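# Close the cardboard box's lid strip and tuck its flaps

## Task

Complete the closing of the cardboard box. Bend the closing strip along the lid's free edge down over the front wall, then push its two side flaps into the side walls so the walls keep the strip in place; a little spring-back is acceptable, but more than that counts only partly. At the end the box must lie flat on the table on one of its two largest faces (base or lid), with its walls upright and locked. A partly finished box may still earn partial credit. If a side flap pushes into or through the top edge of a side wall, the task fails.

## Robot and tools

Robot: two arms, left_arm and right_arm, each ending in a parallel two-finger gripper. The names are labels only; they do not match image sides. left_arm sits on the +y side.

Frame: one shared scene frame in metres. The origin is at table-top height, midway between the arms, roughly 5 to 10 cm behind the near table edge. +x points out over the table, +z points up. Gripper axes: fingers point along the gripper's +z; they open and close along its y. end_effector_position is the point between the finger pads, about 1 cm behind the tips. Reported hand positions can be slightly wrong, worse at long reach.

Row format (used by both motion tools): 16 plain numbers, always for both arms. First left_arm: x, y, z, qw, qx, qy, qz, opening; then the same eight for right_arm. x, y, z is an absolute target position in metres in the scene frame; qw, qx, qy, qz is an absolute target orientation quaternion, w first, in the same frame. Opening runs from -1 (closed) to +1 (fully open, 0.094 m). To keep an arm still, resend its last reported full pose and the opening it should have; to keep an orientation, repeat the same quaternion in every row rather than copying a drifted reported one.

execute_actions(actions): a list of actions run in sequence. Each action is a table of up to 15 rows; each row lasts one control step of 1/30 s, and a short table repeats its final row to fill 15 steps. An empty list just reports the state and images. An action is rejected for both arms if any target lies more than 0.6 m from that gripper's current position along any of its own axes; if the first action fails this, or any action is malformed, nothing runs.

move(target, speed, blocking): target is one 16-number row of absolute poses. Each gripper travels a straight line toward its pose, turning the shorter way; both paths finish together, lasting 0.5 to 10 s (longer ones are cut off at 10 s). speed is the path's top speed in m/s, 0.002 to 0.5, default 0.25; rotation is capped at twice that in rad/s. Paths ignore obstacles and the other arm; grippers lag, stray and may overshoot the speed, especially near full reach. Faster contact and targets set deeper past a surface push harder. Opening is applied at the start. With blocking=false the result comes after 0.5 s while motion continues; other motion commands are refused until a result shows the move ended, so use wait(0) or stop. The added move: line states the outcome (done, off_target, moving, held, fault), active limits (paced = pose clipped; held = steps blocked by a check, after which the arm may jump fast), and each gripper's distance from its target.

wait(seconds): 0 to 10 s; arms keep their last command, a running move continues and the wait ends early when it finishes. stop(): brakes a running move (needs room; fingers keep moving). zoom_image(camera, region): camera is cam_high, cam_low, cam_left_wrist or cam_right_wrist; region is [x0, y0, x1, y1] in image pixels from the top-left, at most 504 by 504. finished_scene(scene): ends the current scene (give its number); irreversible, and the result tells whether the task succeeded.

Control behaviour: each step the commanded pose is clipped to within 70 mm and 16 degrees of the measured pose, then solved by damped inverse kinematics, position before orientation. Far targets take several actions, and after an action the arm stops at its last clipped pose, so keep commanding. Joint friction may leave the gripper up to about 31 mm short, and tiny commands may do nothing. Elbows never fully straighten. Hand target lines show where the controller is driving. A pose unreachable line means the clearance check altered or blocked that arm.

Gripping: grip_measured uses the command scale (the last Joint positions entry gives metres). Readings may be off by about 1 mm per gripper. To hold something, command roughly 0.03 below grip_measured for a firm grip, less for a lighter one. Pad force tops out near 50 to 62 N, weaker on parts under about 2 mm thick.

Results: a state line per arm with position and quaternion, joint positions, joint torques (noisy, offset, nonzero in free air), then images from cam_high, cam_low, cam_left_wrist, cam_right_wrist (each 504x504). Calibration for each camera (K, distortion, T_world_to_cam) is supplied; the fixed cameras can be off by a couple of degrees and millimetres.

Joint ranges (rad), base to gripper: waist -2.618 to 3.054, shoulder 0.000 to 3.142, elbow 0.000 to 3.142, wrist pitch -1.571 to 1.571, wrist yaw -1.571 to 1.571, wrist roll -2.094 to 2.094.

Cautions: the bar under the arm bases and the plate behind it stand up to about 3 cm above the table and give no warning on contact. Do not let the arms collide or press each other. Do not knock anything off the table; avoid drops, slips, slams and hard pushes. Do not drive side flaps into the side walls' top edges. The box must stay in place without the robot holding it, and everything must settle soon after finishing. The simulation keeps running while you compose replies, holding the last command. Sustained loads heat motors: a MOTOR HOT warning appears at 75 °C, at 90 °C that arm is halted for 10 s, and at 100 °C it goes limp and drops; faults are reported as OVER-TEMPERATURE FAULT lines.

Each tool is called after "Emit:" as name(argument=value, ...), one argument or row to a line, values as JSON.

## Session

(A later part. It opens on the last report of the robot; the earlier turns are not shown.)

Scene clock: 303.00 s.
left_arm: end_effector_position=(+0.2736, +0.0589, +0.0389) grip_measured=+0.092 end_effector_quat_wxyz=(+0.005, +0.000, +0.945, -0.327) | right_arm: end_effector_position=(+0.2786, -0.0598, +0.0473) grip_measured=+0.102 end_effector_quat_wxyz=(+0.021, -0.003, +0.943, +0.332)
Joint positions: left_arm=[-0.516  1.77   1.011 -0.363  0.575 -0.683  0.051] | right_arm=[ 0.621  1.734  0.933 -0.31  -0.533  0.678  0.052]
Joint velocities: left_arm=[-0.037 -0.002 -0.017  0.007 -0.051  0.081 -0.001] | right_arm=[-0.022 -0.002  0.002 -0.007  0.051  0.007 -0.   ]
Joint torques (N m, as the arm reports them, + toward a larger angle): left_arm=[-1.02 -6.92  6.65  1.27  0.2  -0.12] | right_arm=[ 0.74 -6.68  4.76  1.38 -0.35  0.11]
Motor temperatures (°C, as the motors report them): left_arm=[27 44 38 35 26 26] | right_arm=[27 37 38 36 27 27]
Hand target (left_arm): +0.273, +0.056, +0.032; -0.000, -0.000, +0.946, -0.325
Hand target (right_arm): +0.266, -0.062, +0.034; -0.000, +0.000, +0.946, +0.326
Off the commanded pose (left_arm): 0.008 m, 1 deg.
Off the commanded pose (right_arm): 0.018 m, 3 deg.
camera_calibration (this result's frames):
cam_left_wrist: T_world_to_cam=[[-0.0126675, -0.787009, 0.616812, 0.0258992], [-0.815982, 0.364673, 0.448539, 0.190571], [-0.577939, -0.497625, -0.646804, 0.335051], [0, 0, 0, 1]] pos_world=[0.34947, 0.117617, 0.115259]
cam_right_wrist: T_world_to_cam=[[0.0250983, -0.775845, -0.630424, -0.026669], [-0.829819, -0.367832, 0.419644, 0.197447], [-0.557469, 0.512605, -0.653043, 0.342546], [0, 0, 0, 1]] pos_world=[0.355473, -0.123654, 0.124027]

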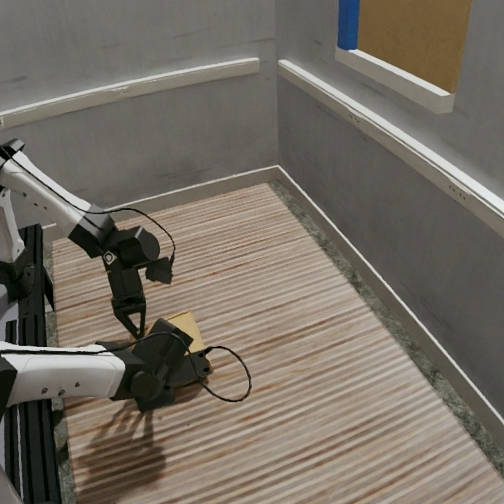

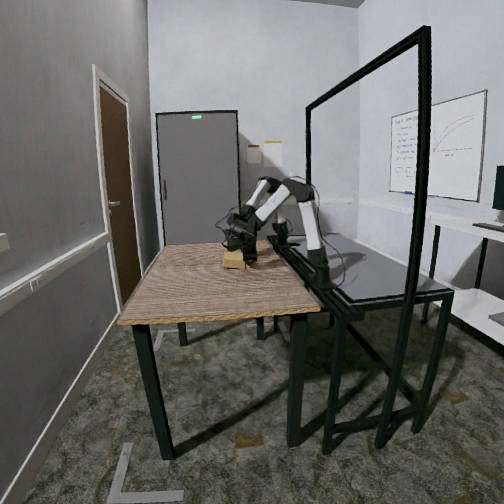

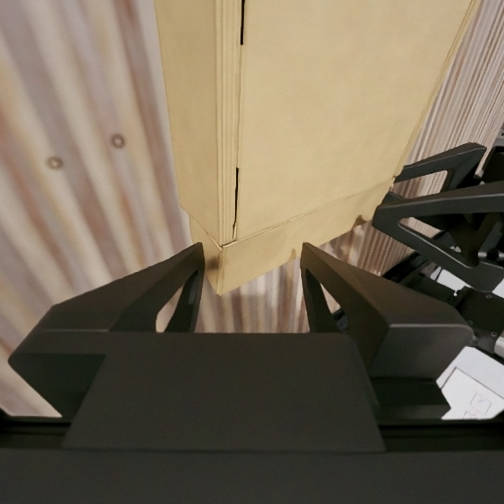

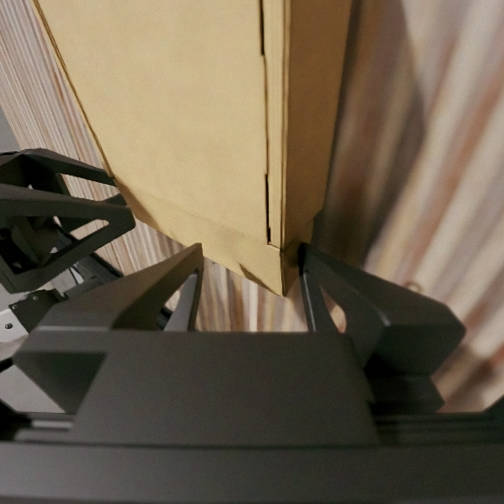

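Emit:
move(
  target=[0.282,0.056,0.030,0,0,0.9455,-0.3256,0.09, 0.279,-0.062,0.036,0,0,0.9455,0.3256,0.10],
  speed=0.01,
)

Emit:
zoom_image(
  camera="cam_right_wrist",
  region=[220,170,370,310],
)

Emit:
zoom_image(
  camera="cam_left_wrist",
  region=[140,170,290,310],
)

Scene clock: 308.37 s.
left_arm: end_effector_position=(+0.2755, +0.0580, +0.0308) grip_measured=+0.092 end_effector_quat_wxyz=(-0.002, -0.001, +0.947, -0.322) | right_arm: end_effector_position=(+0.2747, -0.0626, +0.0357) grip_measured=+0.102 end_effector_quat_wxyz=(+0.003, +0.001, +0.946, +0.325)
Joint positions: left_arm=[-0.516  1.804  1.025 -0.363  0.575 -0.68   0.051] | right_arm=[ 0.616  1.767  0.933 -0.32  -0.543  0.67   0.052]
Joint velocities: left_arm=[-0.007 -0.012 -0.002 -0.007 -0.037  0.037  0.001] | right_arm=[-0.002 -0.007 -0.007 -0.022 -0.051 -0.051  0.   ]
Joint torques (N m, as the arm reports them, + toward a larger angle): left_arm=[ 0.18 -7.36  7.77  1.15  0.26  0.02] | right_arm=[-0.84 -6.65  8.39  1.11 -0.29 -0.09]
Motor temperatures (°C, as the motors report them): left_arm=[27 44 38 35 26 26] | right_arm=[27 37 38 36 27 27]
Hand target (left_arm): +0.282, +0.056, +0.030; +0.000, -0.000, +0.946, -0.326
Hand target (right_arm): +0.279, -0.062, +0.036; +0.000, +0.000, +0.945, +0.326
Off the commanded pose (left_arm): 0.007 m, 1 deg.
Off the commanded pose (right_arm): 0.004 m, 0 deg.
move: done
camera_calibration (this result's frames):
cam_left_wrist: T_world_to_cam=[[-0.00551605, -0.793286, 0.608825, 0.028884], [-0.808636, 0.361711, 0.463976, 0.193746], [-0.588284, -0.489758, -0.643474, 0.332733], [0, 0, 0, 1]] pos_world=[0.352571, 0.115792, 0.106626]
cam_right_wrist: T_world_to_cam=[[0.00626004, -0.785244, -0.619154, -0.031904], [-0.811809, -0.365522, 0.455367, 0.191933], [-0.583889, 0.499785, -0.639757, 0.340198], [0, 0, 0, 1]] pos_world=[0.354651, -0.124922, 0.11049]

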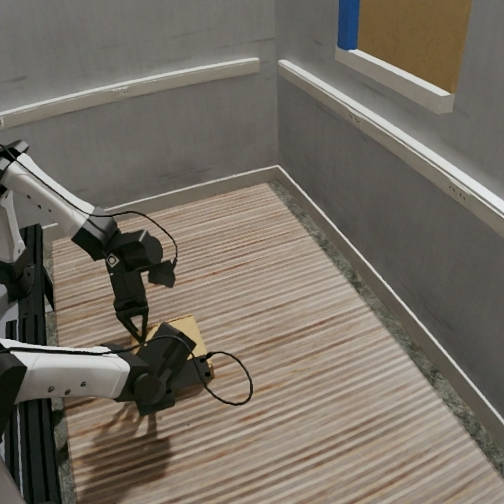

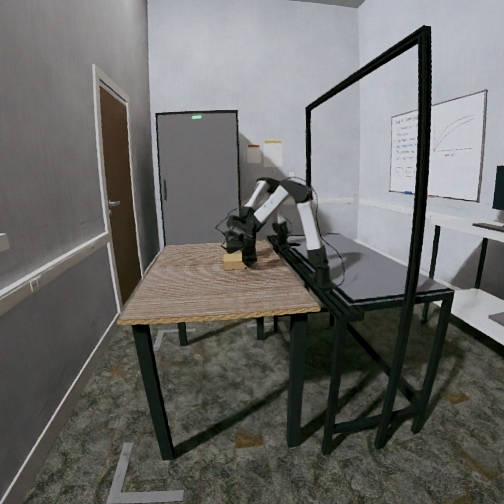

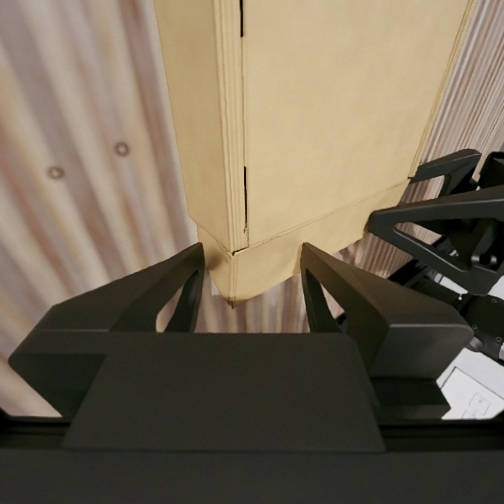

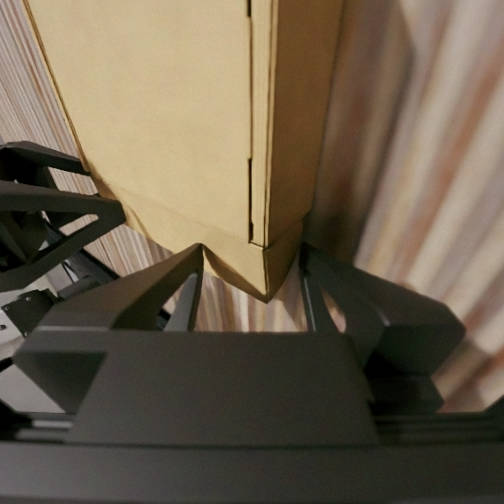

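Region (220, 170, 370, 310) of cam_right_wrist's 504x504 image, scaled by 3.360, with more detail than that image has; it fills the top 470 rows of this view, and the rest is white.

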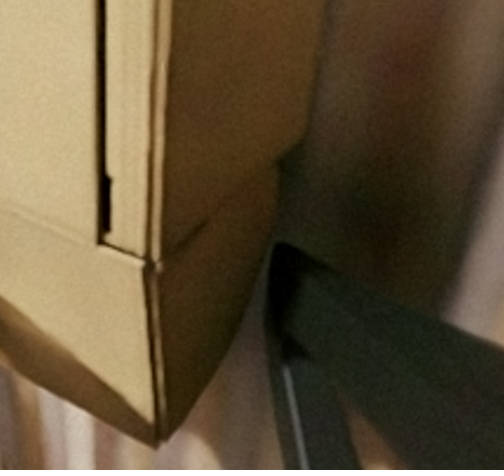

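Region (140, 170, 290, 310) of cam_left_wrist's 504x504 image, scaled by 3.360, with more detail than that image has; it fills the top 470 rows of this view, and the rest is white.

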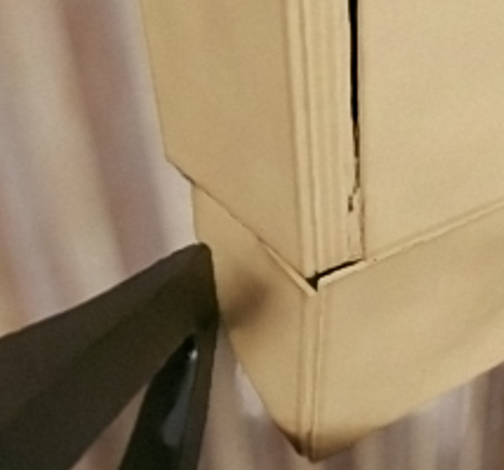

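Emit:
execute_actions(
  actions=[
    [[0.282,0.056,0.030,0,0,0.9455,-0.3256,0.09, 0.279,-0.075,0.038,0,0,0.9455,0.3256,0.10]],
    [[0.282,0.056,0.030,0,0,0.9455,-0.3256,0.09, 0.279,-0.085,0.06,0,0,0.9455,0.3256,0.10]],
    [[0.282,0.056,0.030,0,0,0.9455,-0.3256,0.09, 0.29,-0.085,0.09,0,0,0.9455,0.3256,0.10]],
    [[0.282,0.056,0.030,0,0,0.9455,-0.3256,0.09, 0.32,-0.06,0.09,0,0,0.9455,0.3256,-1]],
    [[0.282,0.056,0.030,0,0,0.9455,-0.3256,0.09, 0.33,-0.045,0.08,0,0,0.9455,0.3256,-1]],
  ],
)

Emit:
move(
  target=[0.282,0.056,0.030,0,0,0.9455,-0.3256,0.09, 0.325,-0.045,0.028,0,0,0.9455,0.3256,-1],
  speed=0.03,
)

Scene clock: 318.83 s.
left_arm: end_effector_position=(+0.2755, +0.0580, +0.0308) grip_measured=+0.092 end_effector_quat_wxyz=(-0.002, -0.001, +0.947, -0.322) | right_arm: end_effector_position=(+0.3233, -0.0496, +0.0762) grip_measured=-0.980 end_effector_quat_wxyz=(-0.008, +0.000, +0.946, +0.325)
Joint positions: left_arm=[-0.516  1.804  1.025 -0.363  0.575 -0.68   0.051] | right_arm=[ 0.571  1.875  1.266 -0.591 -0.573  0.616  0.001]
Joint velocities: left_arm=[-0.007 -0.007  0.017  0.022  0.051  0.051 -0.   ] | right_arm=[ 0.002  0.002 -0.012  0.051  0.022 -0.022  0.   ]
Joint torques (N m, as the arm reports them, + toward a larger angle): left_arm=[ 0.19 -7.34  7.82  1.15  0.26  0.02] | right_arm=[ 0.18 -8.3   9.35  1.18 -0.21  0.04]
Motor temperatures (°C, as the motors report them): left_arm=[27 44 39 35 26 26] | right_arm=[27 37 39 36 27 27]
Hand target (left_arm): +0.282, +0.056, +0.030; +0.000, -0.000, +0.945, -0.326
Hand target (right_arm): +0.330, -0.045, +0.080; -0.000, +0.000, +0.945, +0.326
Off the commanded pose (left_arm): 0.007 m, 1 deg.
Off the commanded pose (right_arm): 0.009 m, 1 deg.
camera_calibration (this result's frames):
cam_left_wrist: T_world_to_cam=[[-0.00589751, -0.793283, 0.608825, 0.028989], [-0.808634, 0.361956, 0.463787, 0.193738], [-0.588282, -0.489581, -0.64361, 0.332726], [0, 0, 0, 1]] pos_world=[0.352571, 0.115768, 0.106644]
cam_right_wrist: T_world_to_cam=[[0.000302422, -0.785579, -0.618761, 0.00497814], [-0.799574, -0.371797, 0.471643, 0.212204], [-0.600567, 0.494603, -0.628242, 0.392218], [0, 0, 0, 1]] pos_world=[0.405225, -0.111185, 0.149403]

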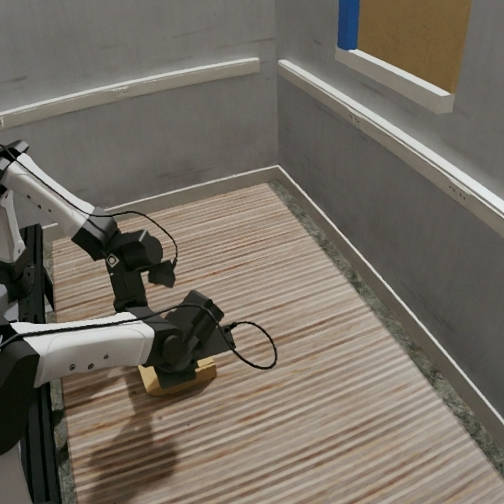

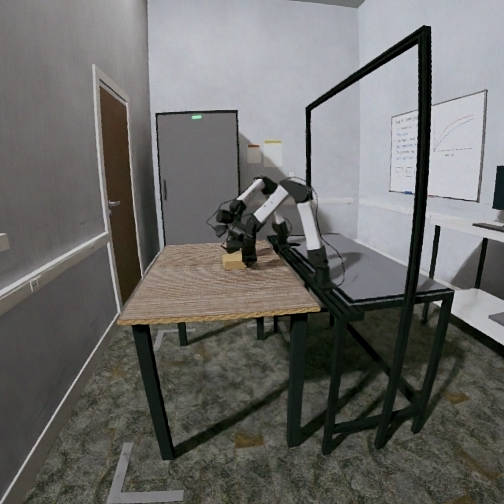

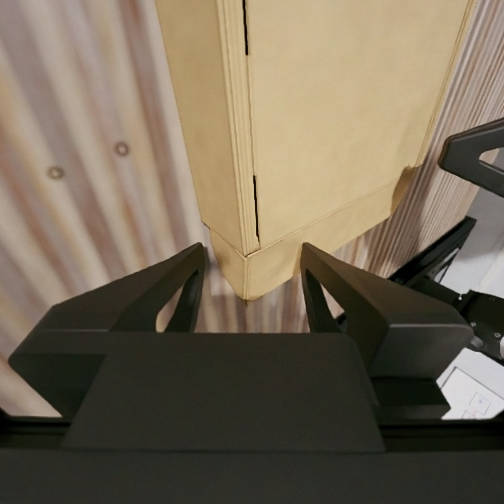

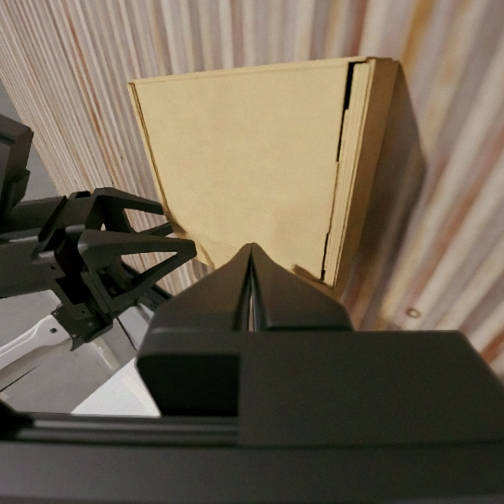

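Scene clock: 320.77 s.
left_arm: end_effector_position=(+0.2755, +0.0580, +0.0308) grip_measured=+0.092 end_effector_quat_wxyz=(-0.002, -0.001, +0.947, -0.322) | right_arm: end_effector_position=(+0.3386, -0.0399, +0.0542) grip_measured=-0.980 end_effector_quat_wxyz=(+0.025, -0.010, +0.937, +0.347)
Joint positions: left_arm=[-0.516  1.804  1.025 -0.363  0.575 -0.68   0.051] | right_arm=[ 0.571  1.926  1.205 -0.391 -0.579  0.623  0.001]
Joint velocities: left_arm=[ 0.022  0.002 -0.017 -0.007 -0.051  0.022  0.   ] | right_arm=[ 0.007  0.007  0.002 -0.037 -0.051 -0.037  0.   ]
Joint torques (N m, as the arm reports them, + toward a larger angle): left_arm=[ 0.23 -7.33  7.84  1.15  0.27  0.02] | right_arm=[ 0.94 -7.36  4.56  1.31 -0.16  0.08]
Motor temperatures (°C, as the motors report them): left_arm=[27 44 39 35 26 26] | right_arm=[27 37 39 36 27 27]
Hand target (left_arm): +0.282, +0.056, +0.030; +0.000, -0.000, +0.945, -0.326
Hand target (right_arm): +0.324, -0.046, +0.029; -0.000, -0.000, +0.946, +0.325
Off the commanded pose (left_arm): 0.007 m, 1 deg.
Off the commanded pose (right_arm): 0.030 m, 4 deg.
move: off_target (right_arm)
camera_calibration (this result's frames):
cam_left_wrist: T_world_to_cam=[[-0.00589751, -0.793283, 0.608825, 0.028989], [-0.808634, 0.361956, 0.463787, 0.193738], [-0.588282, -0.489581, -0.64361, 0.332726], [0, 0, 0, 1]] pos_world=[0.352571, 0.115768, 0.106644]
cam_right_wrist: T_world_to_cam=[[0.0422054, -0.754626, -0.654797, -0.0120178], [-0.831025, -0.390334, 0.396279, 0.252459], [-0.554632, 0.527427, -0.643587, 0.369382], [0, 0, 0, 1]] pos_world=[0.415178, -0.105348, 0.129816]

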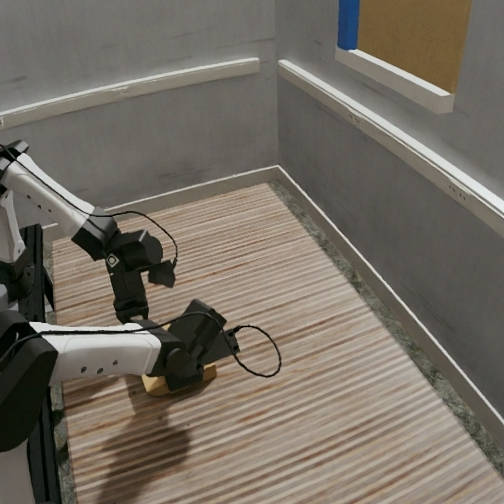

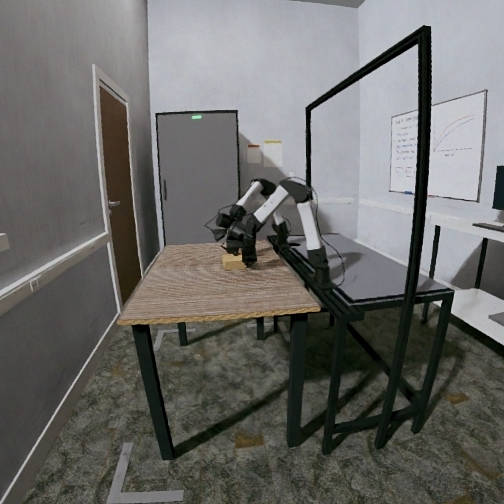

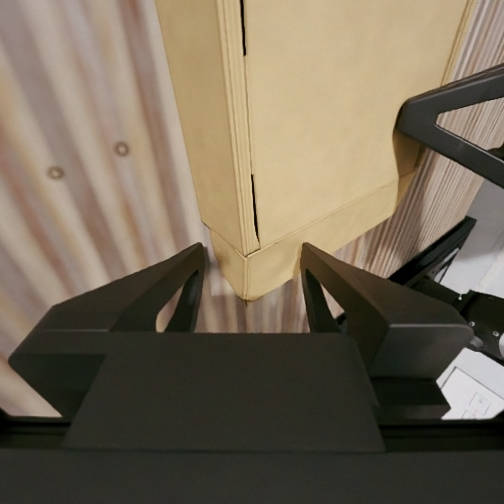

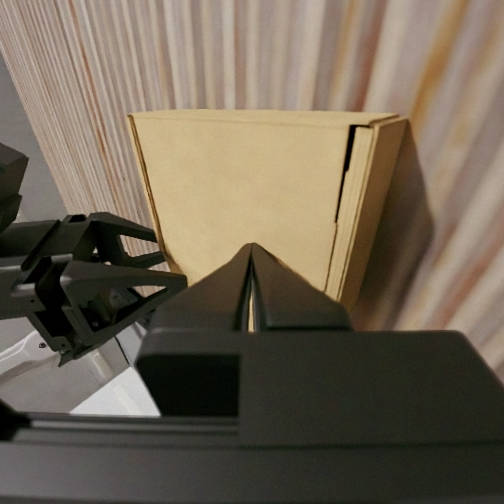

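Emit:
execute_actions(
  actions=[
    [[0.278,0.068,0.055,0,0,0.9455,-0.3256,0.09, 0.325,-0.045,0.022,0,0,0.9455,0.3256,-1]],
    [[0.27,0.07,0.09,0,0,0.9455,-0.3256,0.09, 0.325,-0.045,0.022,0,0,0.9455,0.3256,-1]],
    [[0.26,0.04,0.085,0,0,0.976,-0.216,-1, 0.325,-0.045,0.022,0,0,0.9455,0.3256,-1]],
    [[0.252,0.005,0.07,0,0,0.976,-0.216,-1, 0.325,-0.045,0.022,0,0,0.9455,0.3256,-1]],
    [[0.252,0.005,0.06,0,0,0.976,-0.216,-1, 0.325,-0.045,0.022,0,0,0.9455,0.3256,-1]],
  ],
)

Emit:
move(
  target=[0.250,0.005,0.02,0,0,0.976,-0.216,-1, 0.325,-0.045,0.022,0,0,0.9455,0.3256,-1],
  speed=0.02,
)

Scene clock: 328.77 s.
left_arm: end_effector_position=(+0.2491, +0.0020, +0.0704) grip_measured=-0.983 end_effector_quat_wxyz=(+0.002, +0.009, +0.974, -0.226) | right_arm: end_effector_position=(+0.3425, -0.0366, +0.0538) grip_measured=-0.980 end_effector_quat_wxyz=(+0.032, -0.013, +0.934, +0.354)
Joint positions: left_arm=[-0.755  1.827  1.324 -0.684  0.332 -0.838  0.001] | right_arm=[ 0.571  1.935  1.205 -0.36  -0.586  0.624  0.001]
Joint velocities: left_arm=[ 0.002 -0.002 -0.002  0.037  0.037 -0.022  0.   ] | right_arm=[ 0.002 -0.007  0.007  0.051 -0.037 -0.081  0.   ]
Joint torques (N m, as the arm reports them, + toward a larger angle): left_arm=[ 0.06 -8.15  6.46  1.09 -0.03 -0.15] | right_arm=[ 0.77 -7.4   3.68  1.3  -0.08  0.04]
Motor temperatures (°C, as the motors report them): left_arm=[27 44 40 35 26 26] | right_arm=[27 38 39 36 27 27]
Hand target (left_arm): +0.252, +0.005, +0.060; -0.000, +0.000, +0.976, -0.216
Hand target (right_arm): +0.324, -0.045, +0.023; -0.000, -0.000, +0.946, +0.326
Off the commanded pose (left_arm): 0.011 m, 2 deg.
Off the commanded pose (right_arm): 0.037 m, 5 deg.
camera_calibration (this result's frames):
cam_left_wrist: T_world_to_cam=[[-0.0262669, -0.898207, 0.438788, -0.0225115], [-0.810297, 0.276188, 0.516855, 0.171163], [-0.58543, -0.341972, -0.735069, 0.320705], [0, 0, 0, 1]] pos_world=[0.325852, 0.0421792, 0.157152]
cam_right_wrist: T_world_to_cam=[[0.0537244, -0.744344, -0.665632, -0.012971], [-0.835926, -0.39815, 0.377762, 0.259489], [-0.546206, 0.536124, -0.643607, 0.367003], [0, 0, 0, 1]] pos_world=[0.41807, -0.103099, 0.129547]

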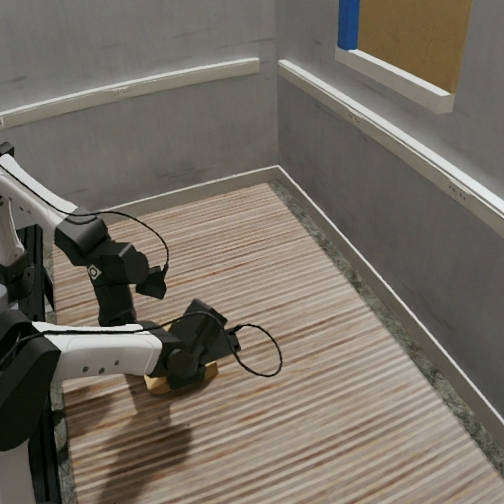

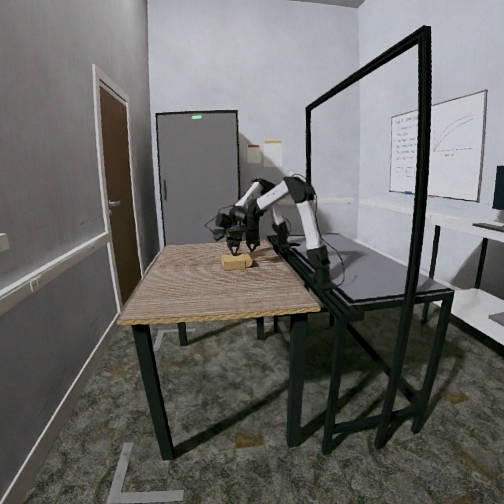

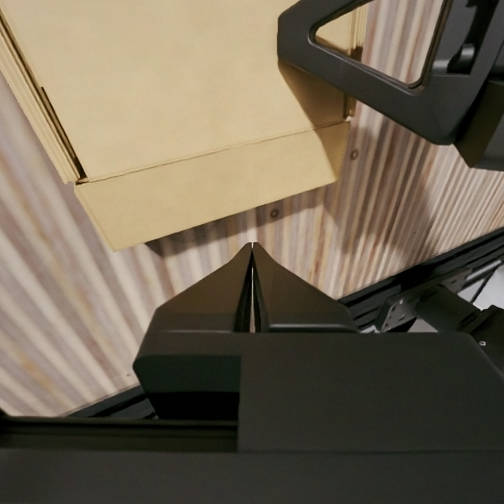

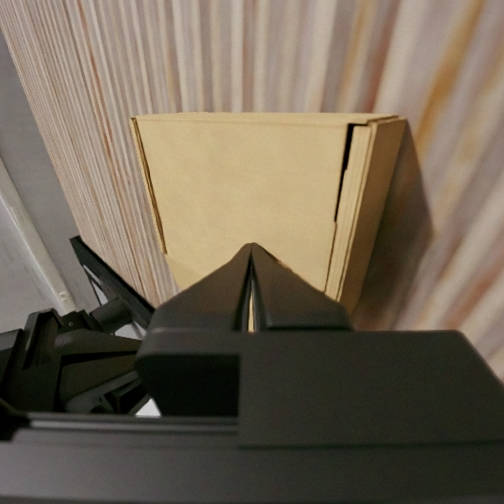

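Scene clock: 331.53 s.
left_arm: end_effector_position=(+0.2516, +0.0008, +0.0347) grip_measured=-0.983 end_effector_quat_wxyz=(+0.006, +0.006, +0.973, -0.230) | right_arm: end_effector_position=(+0.3426, -0.0357, +0.0546) grip_measured=-0.980 end_effector_quat_wxyz=(+0.032, -0.014, +0.933, +0.357)
Joint positions: left_arm=[-0.755  1.877  1.236 -0.533  0.331 -0.845  0.001] | right_arm=[ 0.571  1.935  1.205 -0.356 -0.591  0.624  0.001]
Joint velocities: left_arm=[-0.012 -0.002 -0.007  0.007  0.022 -0.095  0.   ] | right_arm=[-0.027  0.007  0.007 -0.066 -0.022 -0.037 -0.001]
Joint torques (N m, as the arm reports them, + toward a larger angle): left_arm=[-0.51 -8.33  5.46  1.17 -0.03 -0.13] | right_arm=[ 0.85 -7.25  3.98  1.24 -0.02  0.07]
Motor temperatures (°C, as the motors report them): left_arm=[27 44 40 35 26 26] | right_arm=[27 38 39 36 27 27]
Hand target (left_arm): +0.249, +0.006, +0.021; +0.000, +0.000, +0.976, -0.216
Hand target (right_arm): +0.324, -0.045, +0.023; -0.000, -0.001, +0.946, +0.326
Off the commanded pose (left_arm): 0.015 m, 2 deg.
Off the commanded pose (right_arm): 0.038 m, 6 deg.
move: off_target (left_arm, right_arm)
camera_calibration (this result's frames):
cam_left_wrist: T_world_to_cam=[[-0.0239011, -0.894815, 0.445796, -0.00862178], [-0.815548, 0.275357, 0.508979, 0.193563], [-0.578195, -0.351403, -0.736346, 0.293696], [0, 0, 0, 1]] pos_world=[0.327468, 0.042192, 0.121586]
cam_right_wrist: T_world_to_cam=[[0.0563632, -0.740054, -0.670181, -0.0121975], [-0.835471, -0.402473, 0.37417, 0.259546], [-0.546636, 0.538828, -0.640979, 0.367223], [0, 0, 0, 1]] pos_world=[0.418268, -0.102437, 0.130093]

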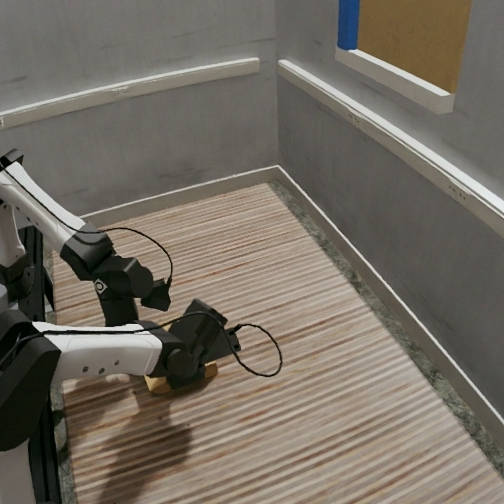

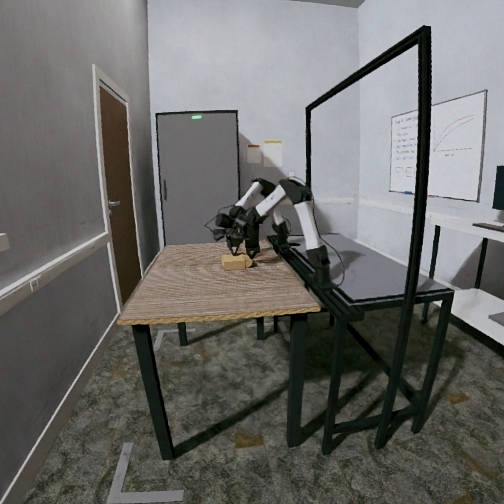

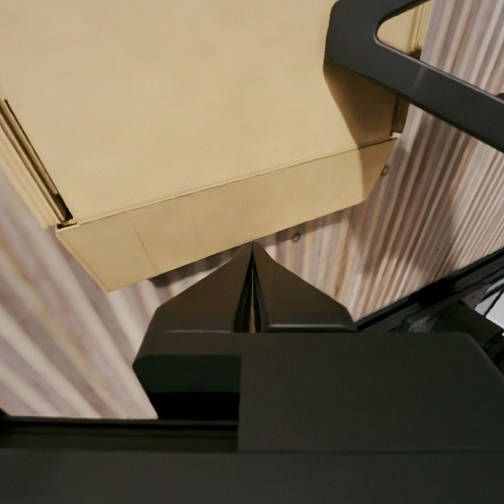

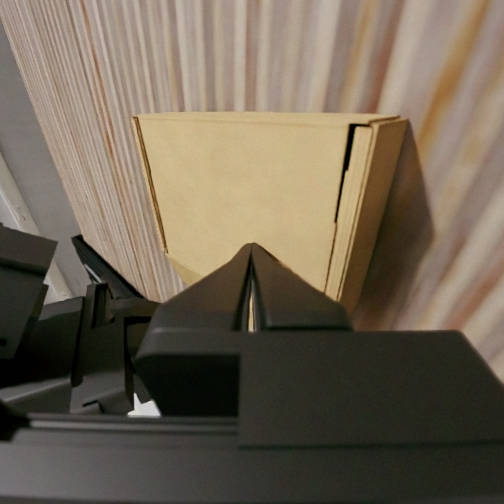

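Need to be further +x; go up-and-over, then down.

Emit:
move(
  target=[0.274,0.005,0.042,0,0,0.976,-0.216,-1, 0.325,-0.045,0.022,0,0,0.9455,0.3256,-1],
  speed=0.02,
)

Emit:
move(
  target=[0.266,0.005,0.006,0,0,0.976,-0.216,-1, 0.325,-0.045,0.022,0,0,0.9455,0.3256,-1],
  speed=0.015,
)

Scene clock: 337.60 s.
left_arm: end_effector_position=(+0.2722, +0.0018, +0.0460) grip_measured=-0.983 end_effector_quat_wxyz=(+0.009, +0.003, +0.974, -0.224) | right_arm: end_effector_position=(+0.3427, -0.0351, +0.0547) grip_measured=-0.980 end_effector_quat_wxyz=(+0.033, -0.015, +0.933, +0.357)
Joint positions: left_arm=[-0.719  1.911  1.337 -0.614  0.331 -0.813  0.001] | right_arm=[ 0.572  1.935  1.205 -0.354 -0.59   0.624  0.001]
Joint velocities: left_arm=[ 0.002  0.032 -0.012  0.022  0.037 -0.022  0.001] | right_arm=[-0.002 -0.017 -0.007  0.007 -0.051 -0.007  0.   ]
Joint torques (N m, as the arm reports them, + toward a larger angle): left_arm=[ 0.46 -8.85  8.15  0.74  0.14  0.  ] | right_arm=[ 0.84 -7.24  4.15  1.2  -0.02  0.06]
Motor temperatures (°C, as the motors report them): left_arm=[27 45 40 35 26 26] | right_arm=[27 38 38 36 27 27]
Hand target (left_arm): +0.274, +0.005, +0.042; +0.000, -0.000, +0.976, -0.217
Hand target (right_arm): +0.324, -0.045, +0.023; -0.000, -0.001, +0.946, +0.326
Off the commanded pose (left_arm): 0.005 m, 1 deg.
Off the commanded pose (right_arm): 0.038 m, 6 deg.
move: off_target (right_arm)
camera_calibration (this result's frames):
cam_left_wrist: T_world_to_cam=[[-0.0194547, -0.8998, 0.435868, -0.0130781], [-0.820472, 0.263498, 0.507341, 0.20575], [-0.571356, -0.347748, -0.743387, 0.312788], [0, 0, 0, 1]] pos_world=[0.347271, 0.0427888, 0.133838]
cam_right_wrist: T_world_to_cam=[[0.0585377, -0.740156, -0.669883, -0.0125302], [-0.835997, -0.403092, 0.372325, 0.260025], [-0.545603, 0.538225, -0.642364, 0.36669], [0, 0, 0, 1]] pos_world=[0.41818, -0.101822, 0.130341]

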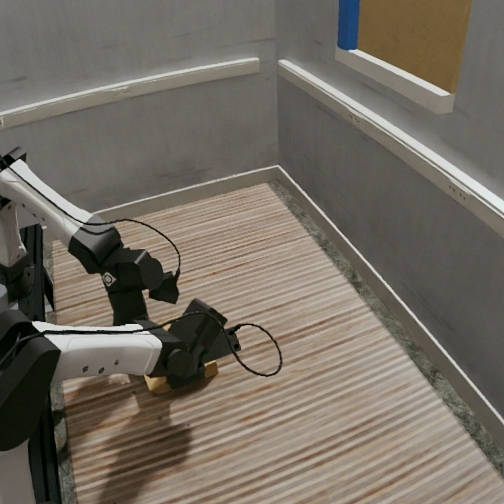

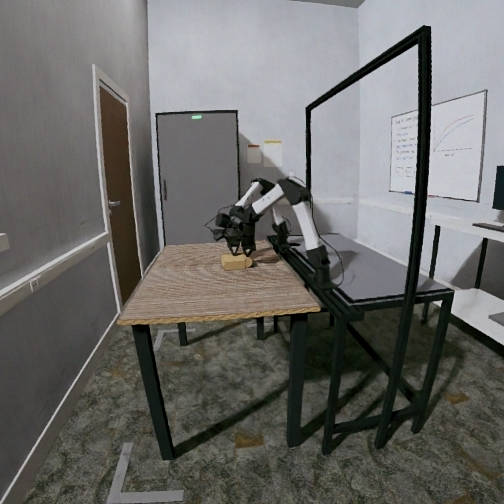

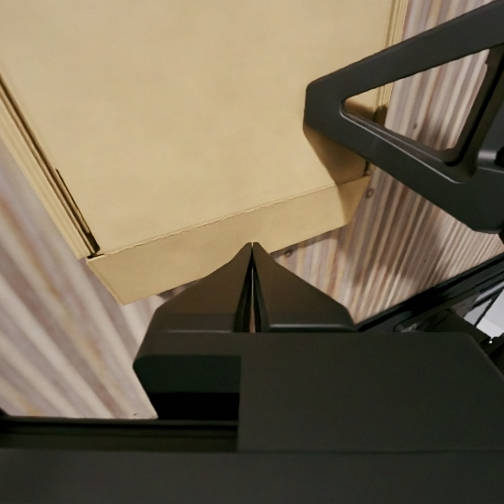

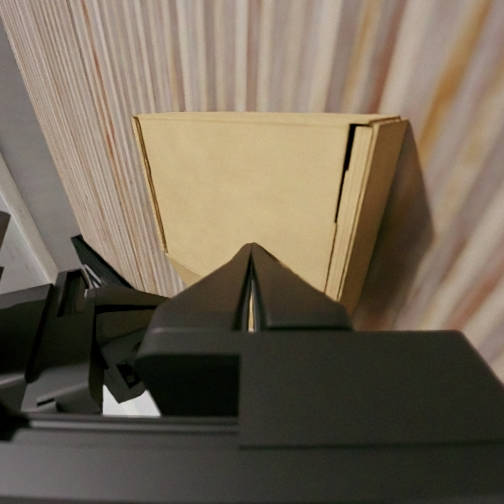

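Scene clock: 341.13 s.
left_arm: end_effector_position=(+0.2702, +0.0021, +0.0203) grip_measured=-0.983 end_effector_quat_wxyz=(+0.010, +0.004, +0.974, -0.226) | right_arm: end_effector_position=(+0.3428, -0.0347, +0.0551) grip_measured=-0.980 end_effector_quat_wxyz=(+0.033, -0.016, +0.933, +0.358)
Joint positions: left_arm=[-0.723  1.944  1.271 -0.511  0.331 -0.816  0.001] | right_arm=[ 0.572  1.935  1.205 -0.352 -0.591  0.624  0.001]
Joint velocities: left_arm=[-0.007 -0.002 -0.002 -0.007  0.051 -0.007 -0.   ] | right_arm=[ 0.002  0.022  0.002 -0.081 -0.007 -0.022  0.001]
Joint torques (N m, as the arm reports them, + toward a larger angle): left_arm=[-0.73 -8.82  5.38  1.18  0.07 -0.16] | right_arm=[ 0.88 -7.26  3.89  1.24  0.    0.07]
Motor temperatures (°C, as the motors report them): left_arm=[27 45 39 35 26 26] | right_arm=[27 39 38 36 27 27]
Hand target (left_arm): +0.265, +0.006, +0.006; -0.000, -0.000, +0.976, -0.216
Hand target (right_arm): +0.324, -0.045, +0.023; -0.000, -0.001, +0.946, +0.326
Off the commanded pose (left_arm): 0.015 m, 2 deg.
Off the commanded pose (right_arm): 0.039 m, 6 deg.
move: off_target (left_arm, right_arm)
camera_calibration (this result's frames):
cam_left_wrist: T_world_to_cam=[[-0.0215423, -0.898455, 0.438538, -0.00108436], [-0.82093, 0.266252, 0.505158, 0.217268], [-0.570623, -0.349126, -0.743304, 0.292459], [0, 0, 0, 1]] pos_world=[0.345222, 0.0432827, 0.108107]
cam_right_wrist: T_world_to_cam=[[0.0597229, -0.738481, -0.671624, -0.0122755], [-0.835958, -0.404707, 0.370657, 0.260167], [-0.545534, 0.539313, -0.641509, 0.366742], [0, 0, 0, 1]] pos_world=[0.418292, -0.101562, 0.130591]

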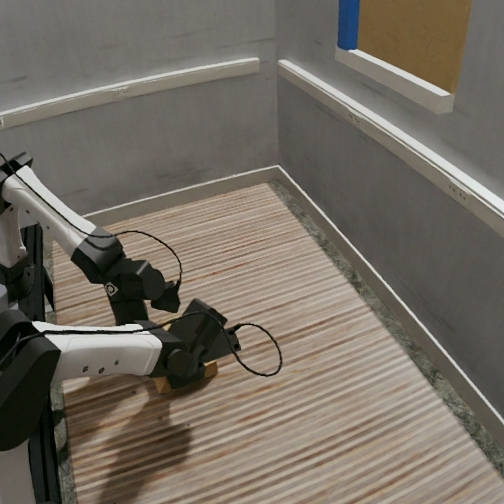

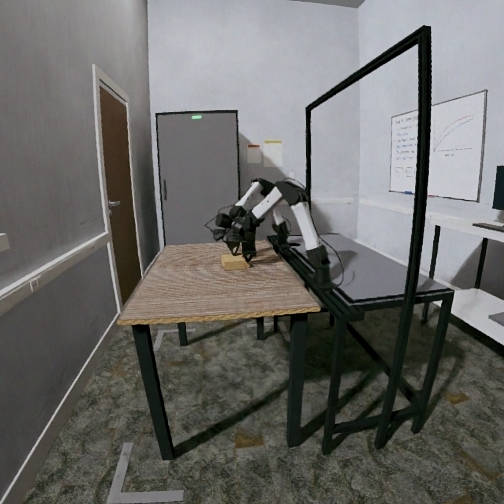

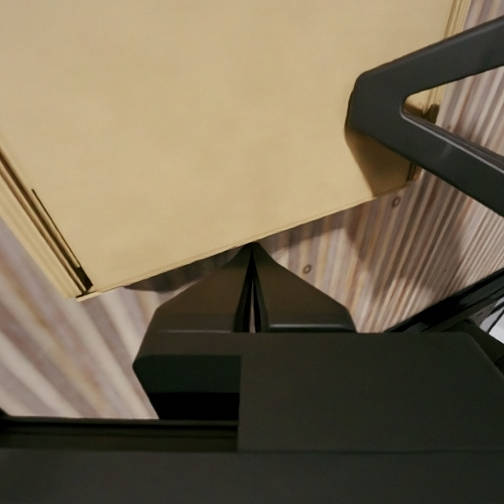

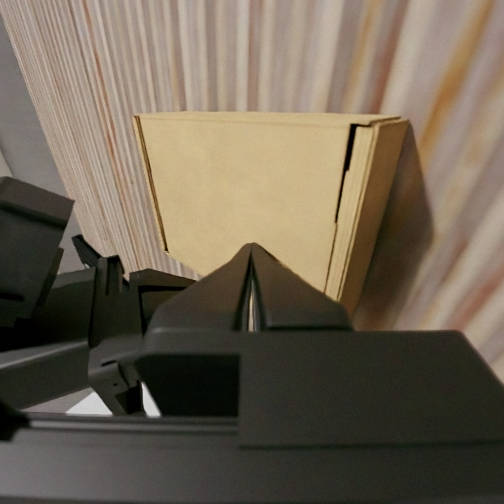

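Going in. Push +x.

Emit:
move(
  target=[0.288,0.003,0.012,0.1274,0.0282,0.967,-0.214,-1, 0.325,-0.045,0.022,0,0,0.9455,0.3256,-1],
  speed=0.05,
)

Emit:
zoom_image(
  camera="cam_low",
  region=[200,230,280,290],
)

Emit:
zoom_image(
  camera="cam_high",
  region=[120,330,240,410],
)

Scene clock: 349.40 s.
left_arm: end_effector_position=(+0.2851, +0.0012, +0.0072) grip_measured=-0.983 end_effector_quat_wxyz=(+0.109, +0.027, +0.970, -0.216) | right_arm: end_effector_position=(+0.3444, -0.0350, +0.0549) grip_measured=-0.980 end_effector_quat_wxyz=(+0.037, -0.016, +0.933, +0.357)
Joint positions: left_arm=[-0.762  1.922  1.151 -0.287  0.169 -0.792  0.001] | right_arm=[ 0.572  1.935  1.205 -0.348 -0.584  0.624  0.001]
Joint velocities: left_arm=[ 0.002  0.012 -0.012 -0.007  0.081  0.022  0.   ] | right_arm=[-0.007 -0.012  0.012 -0.051  0.051 -0.037 -0.   ]
Joint torques (N m, as the arm reports them, + toward a larger angle): left_arm=[ -0.58 -11.87   5.45   1.4   -0.22   0.02] | right_arm=[ 0.8  -7.13  3.79  1.18 -0.08  0.06]
Motor temperatures (°C, as the motors report them): left_arm=[27 46 39 35 26 26] | right_arm=[27 39 38 36 27 27]
Hand target (left_arm): +0.288, +0.004, +0.012; +0.127, +0.029, +0.968, -0.214
Hand target (right_arm): +0.324, -0.045, +0.023; -0.000, -0.000, +0.946, +0.325
Off the commanded pose (left_arm): 0.006 m, 2 deg.
Off the commanded pose (right_arm): 0.039 m, 6 deg.
move: off_target (right_arm)
camera_calibration (this result's frames):
cam_left_wrist: T_world_to_cam=[[-0.107487, -0.906002, 0.409398, 0.0288765], [-0.906757, 0.258207, 0.333347, 0.262086], [-0.407723, -0.335395, -0.849278, 0.24518], [0, 0, 0, 1]] pos_world=[0.340718, 0.040722, 0.109039]
cam_right_wrist: T_world_to_cam=[[0.0623181, -0.740823, -0.668804, -0.0137955], [-0.840038, -0.400781, 0.365665, 0.263272], [-0.538936, 0.539033, -0.647295, 0.365726], [0, 0, 0, 1]] pos_world=[0.419121, -0.101844, 0.131237]

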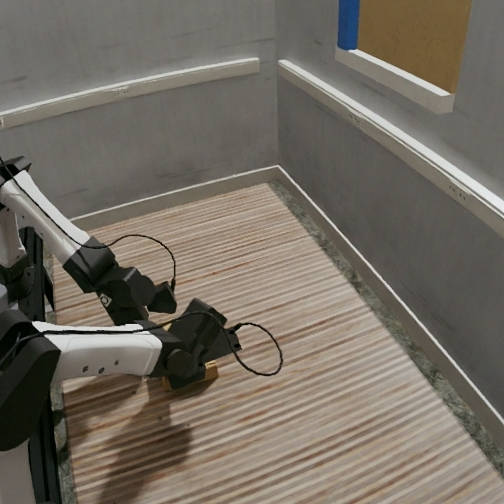

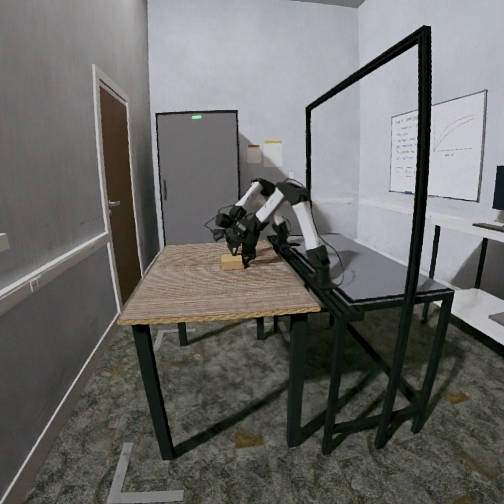

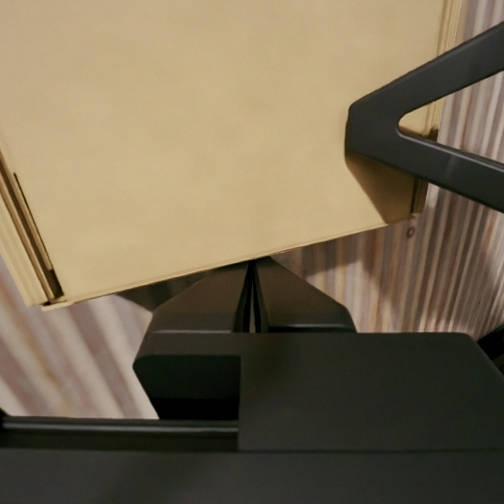

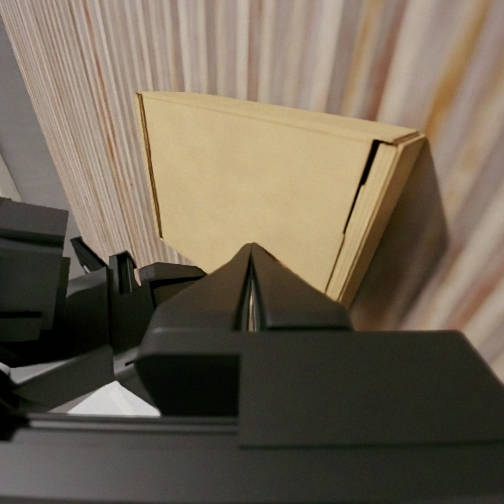

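Region (200, 230, 280, 290) of cam_low's 504x504 image, scaled by 6.300, with more detail than that image has; it fills the top 378 rows of this view, and the rest is white.

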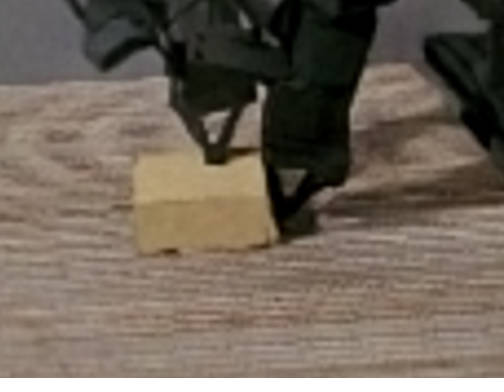

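Region (120, 330, 240, 410) of cam_high's 504x504 image, scaled by 4.200, with more detail than that image has.

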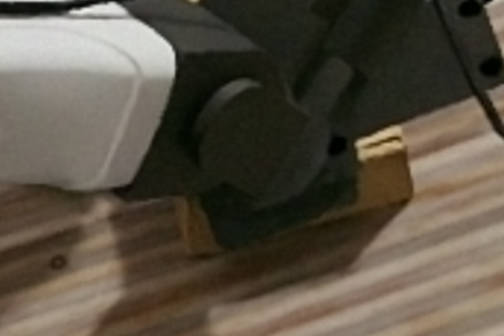

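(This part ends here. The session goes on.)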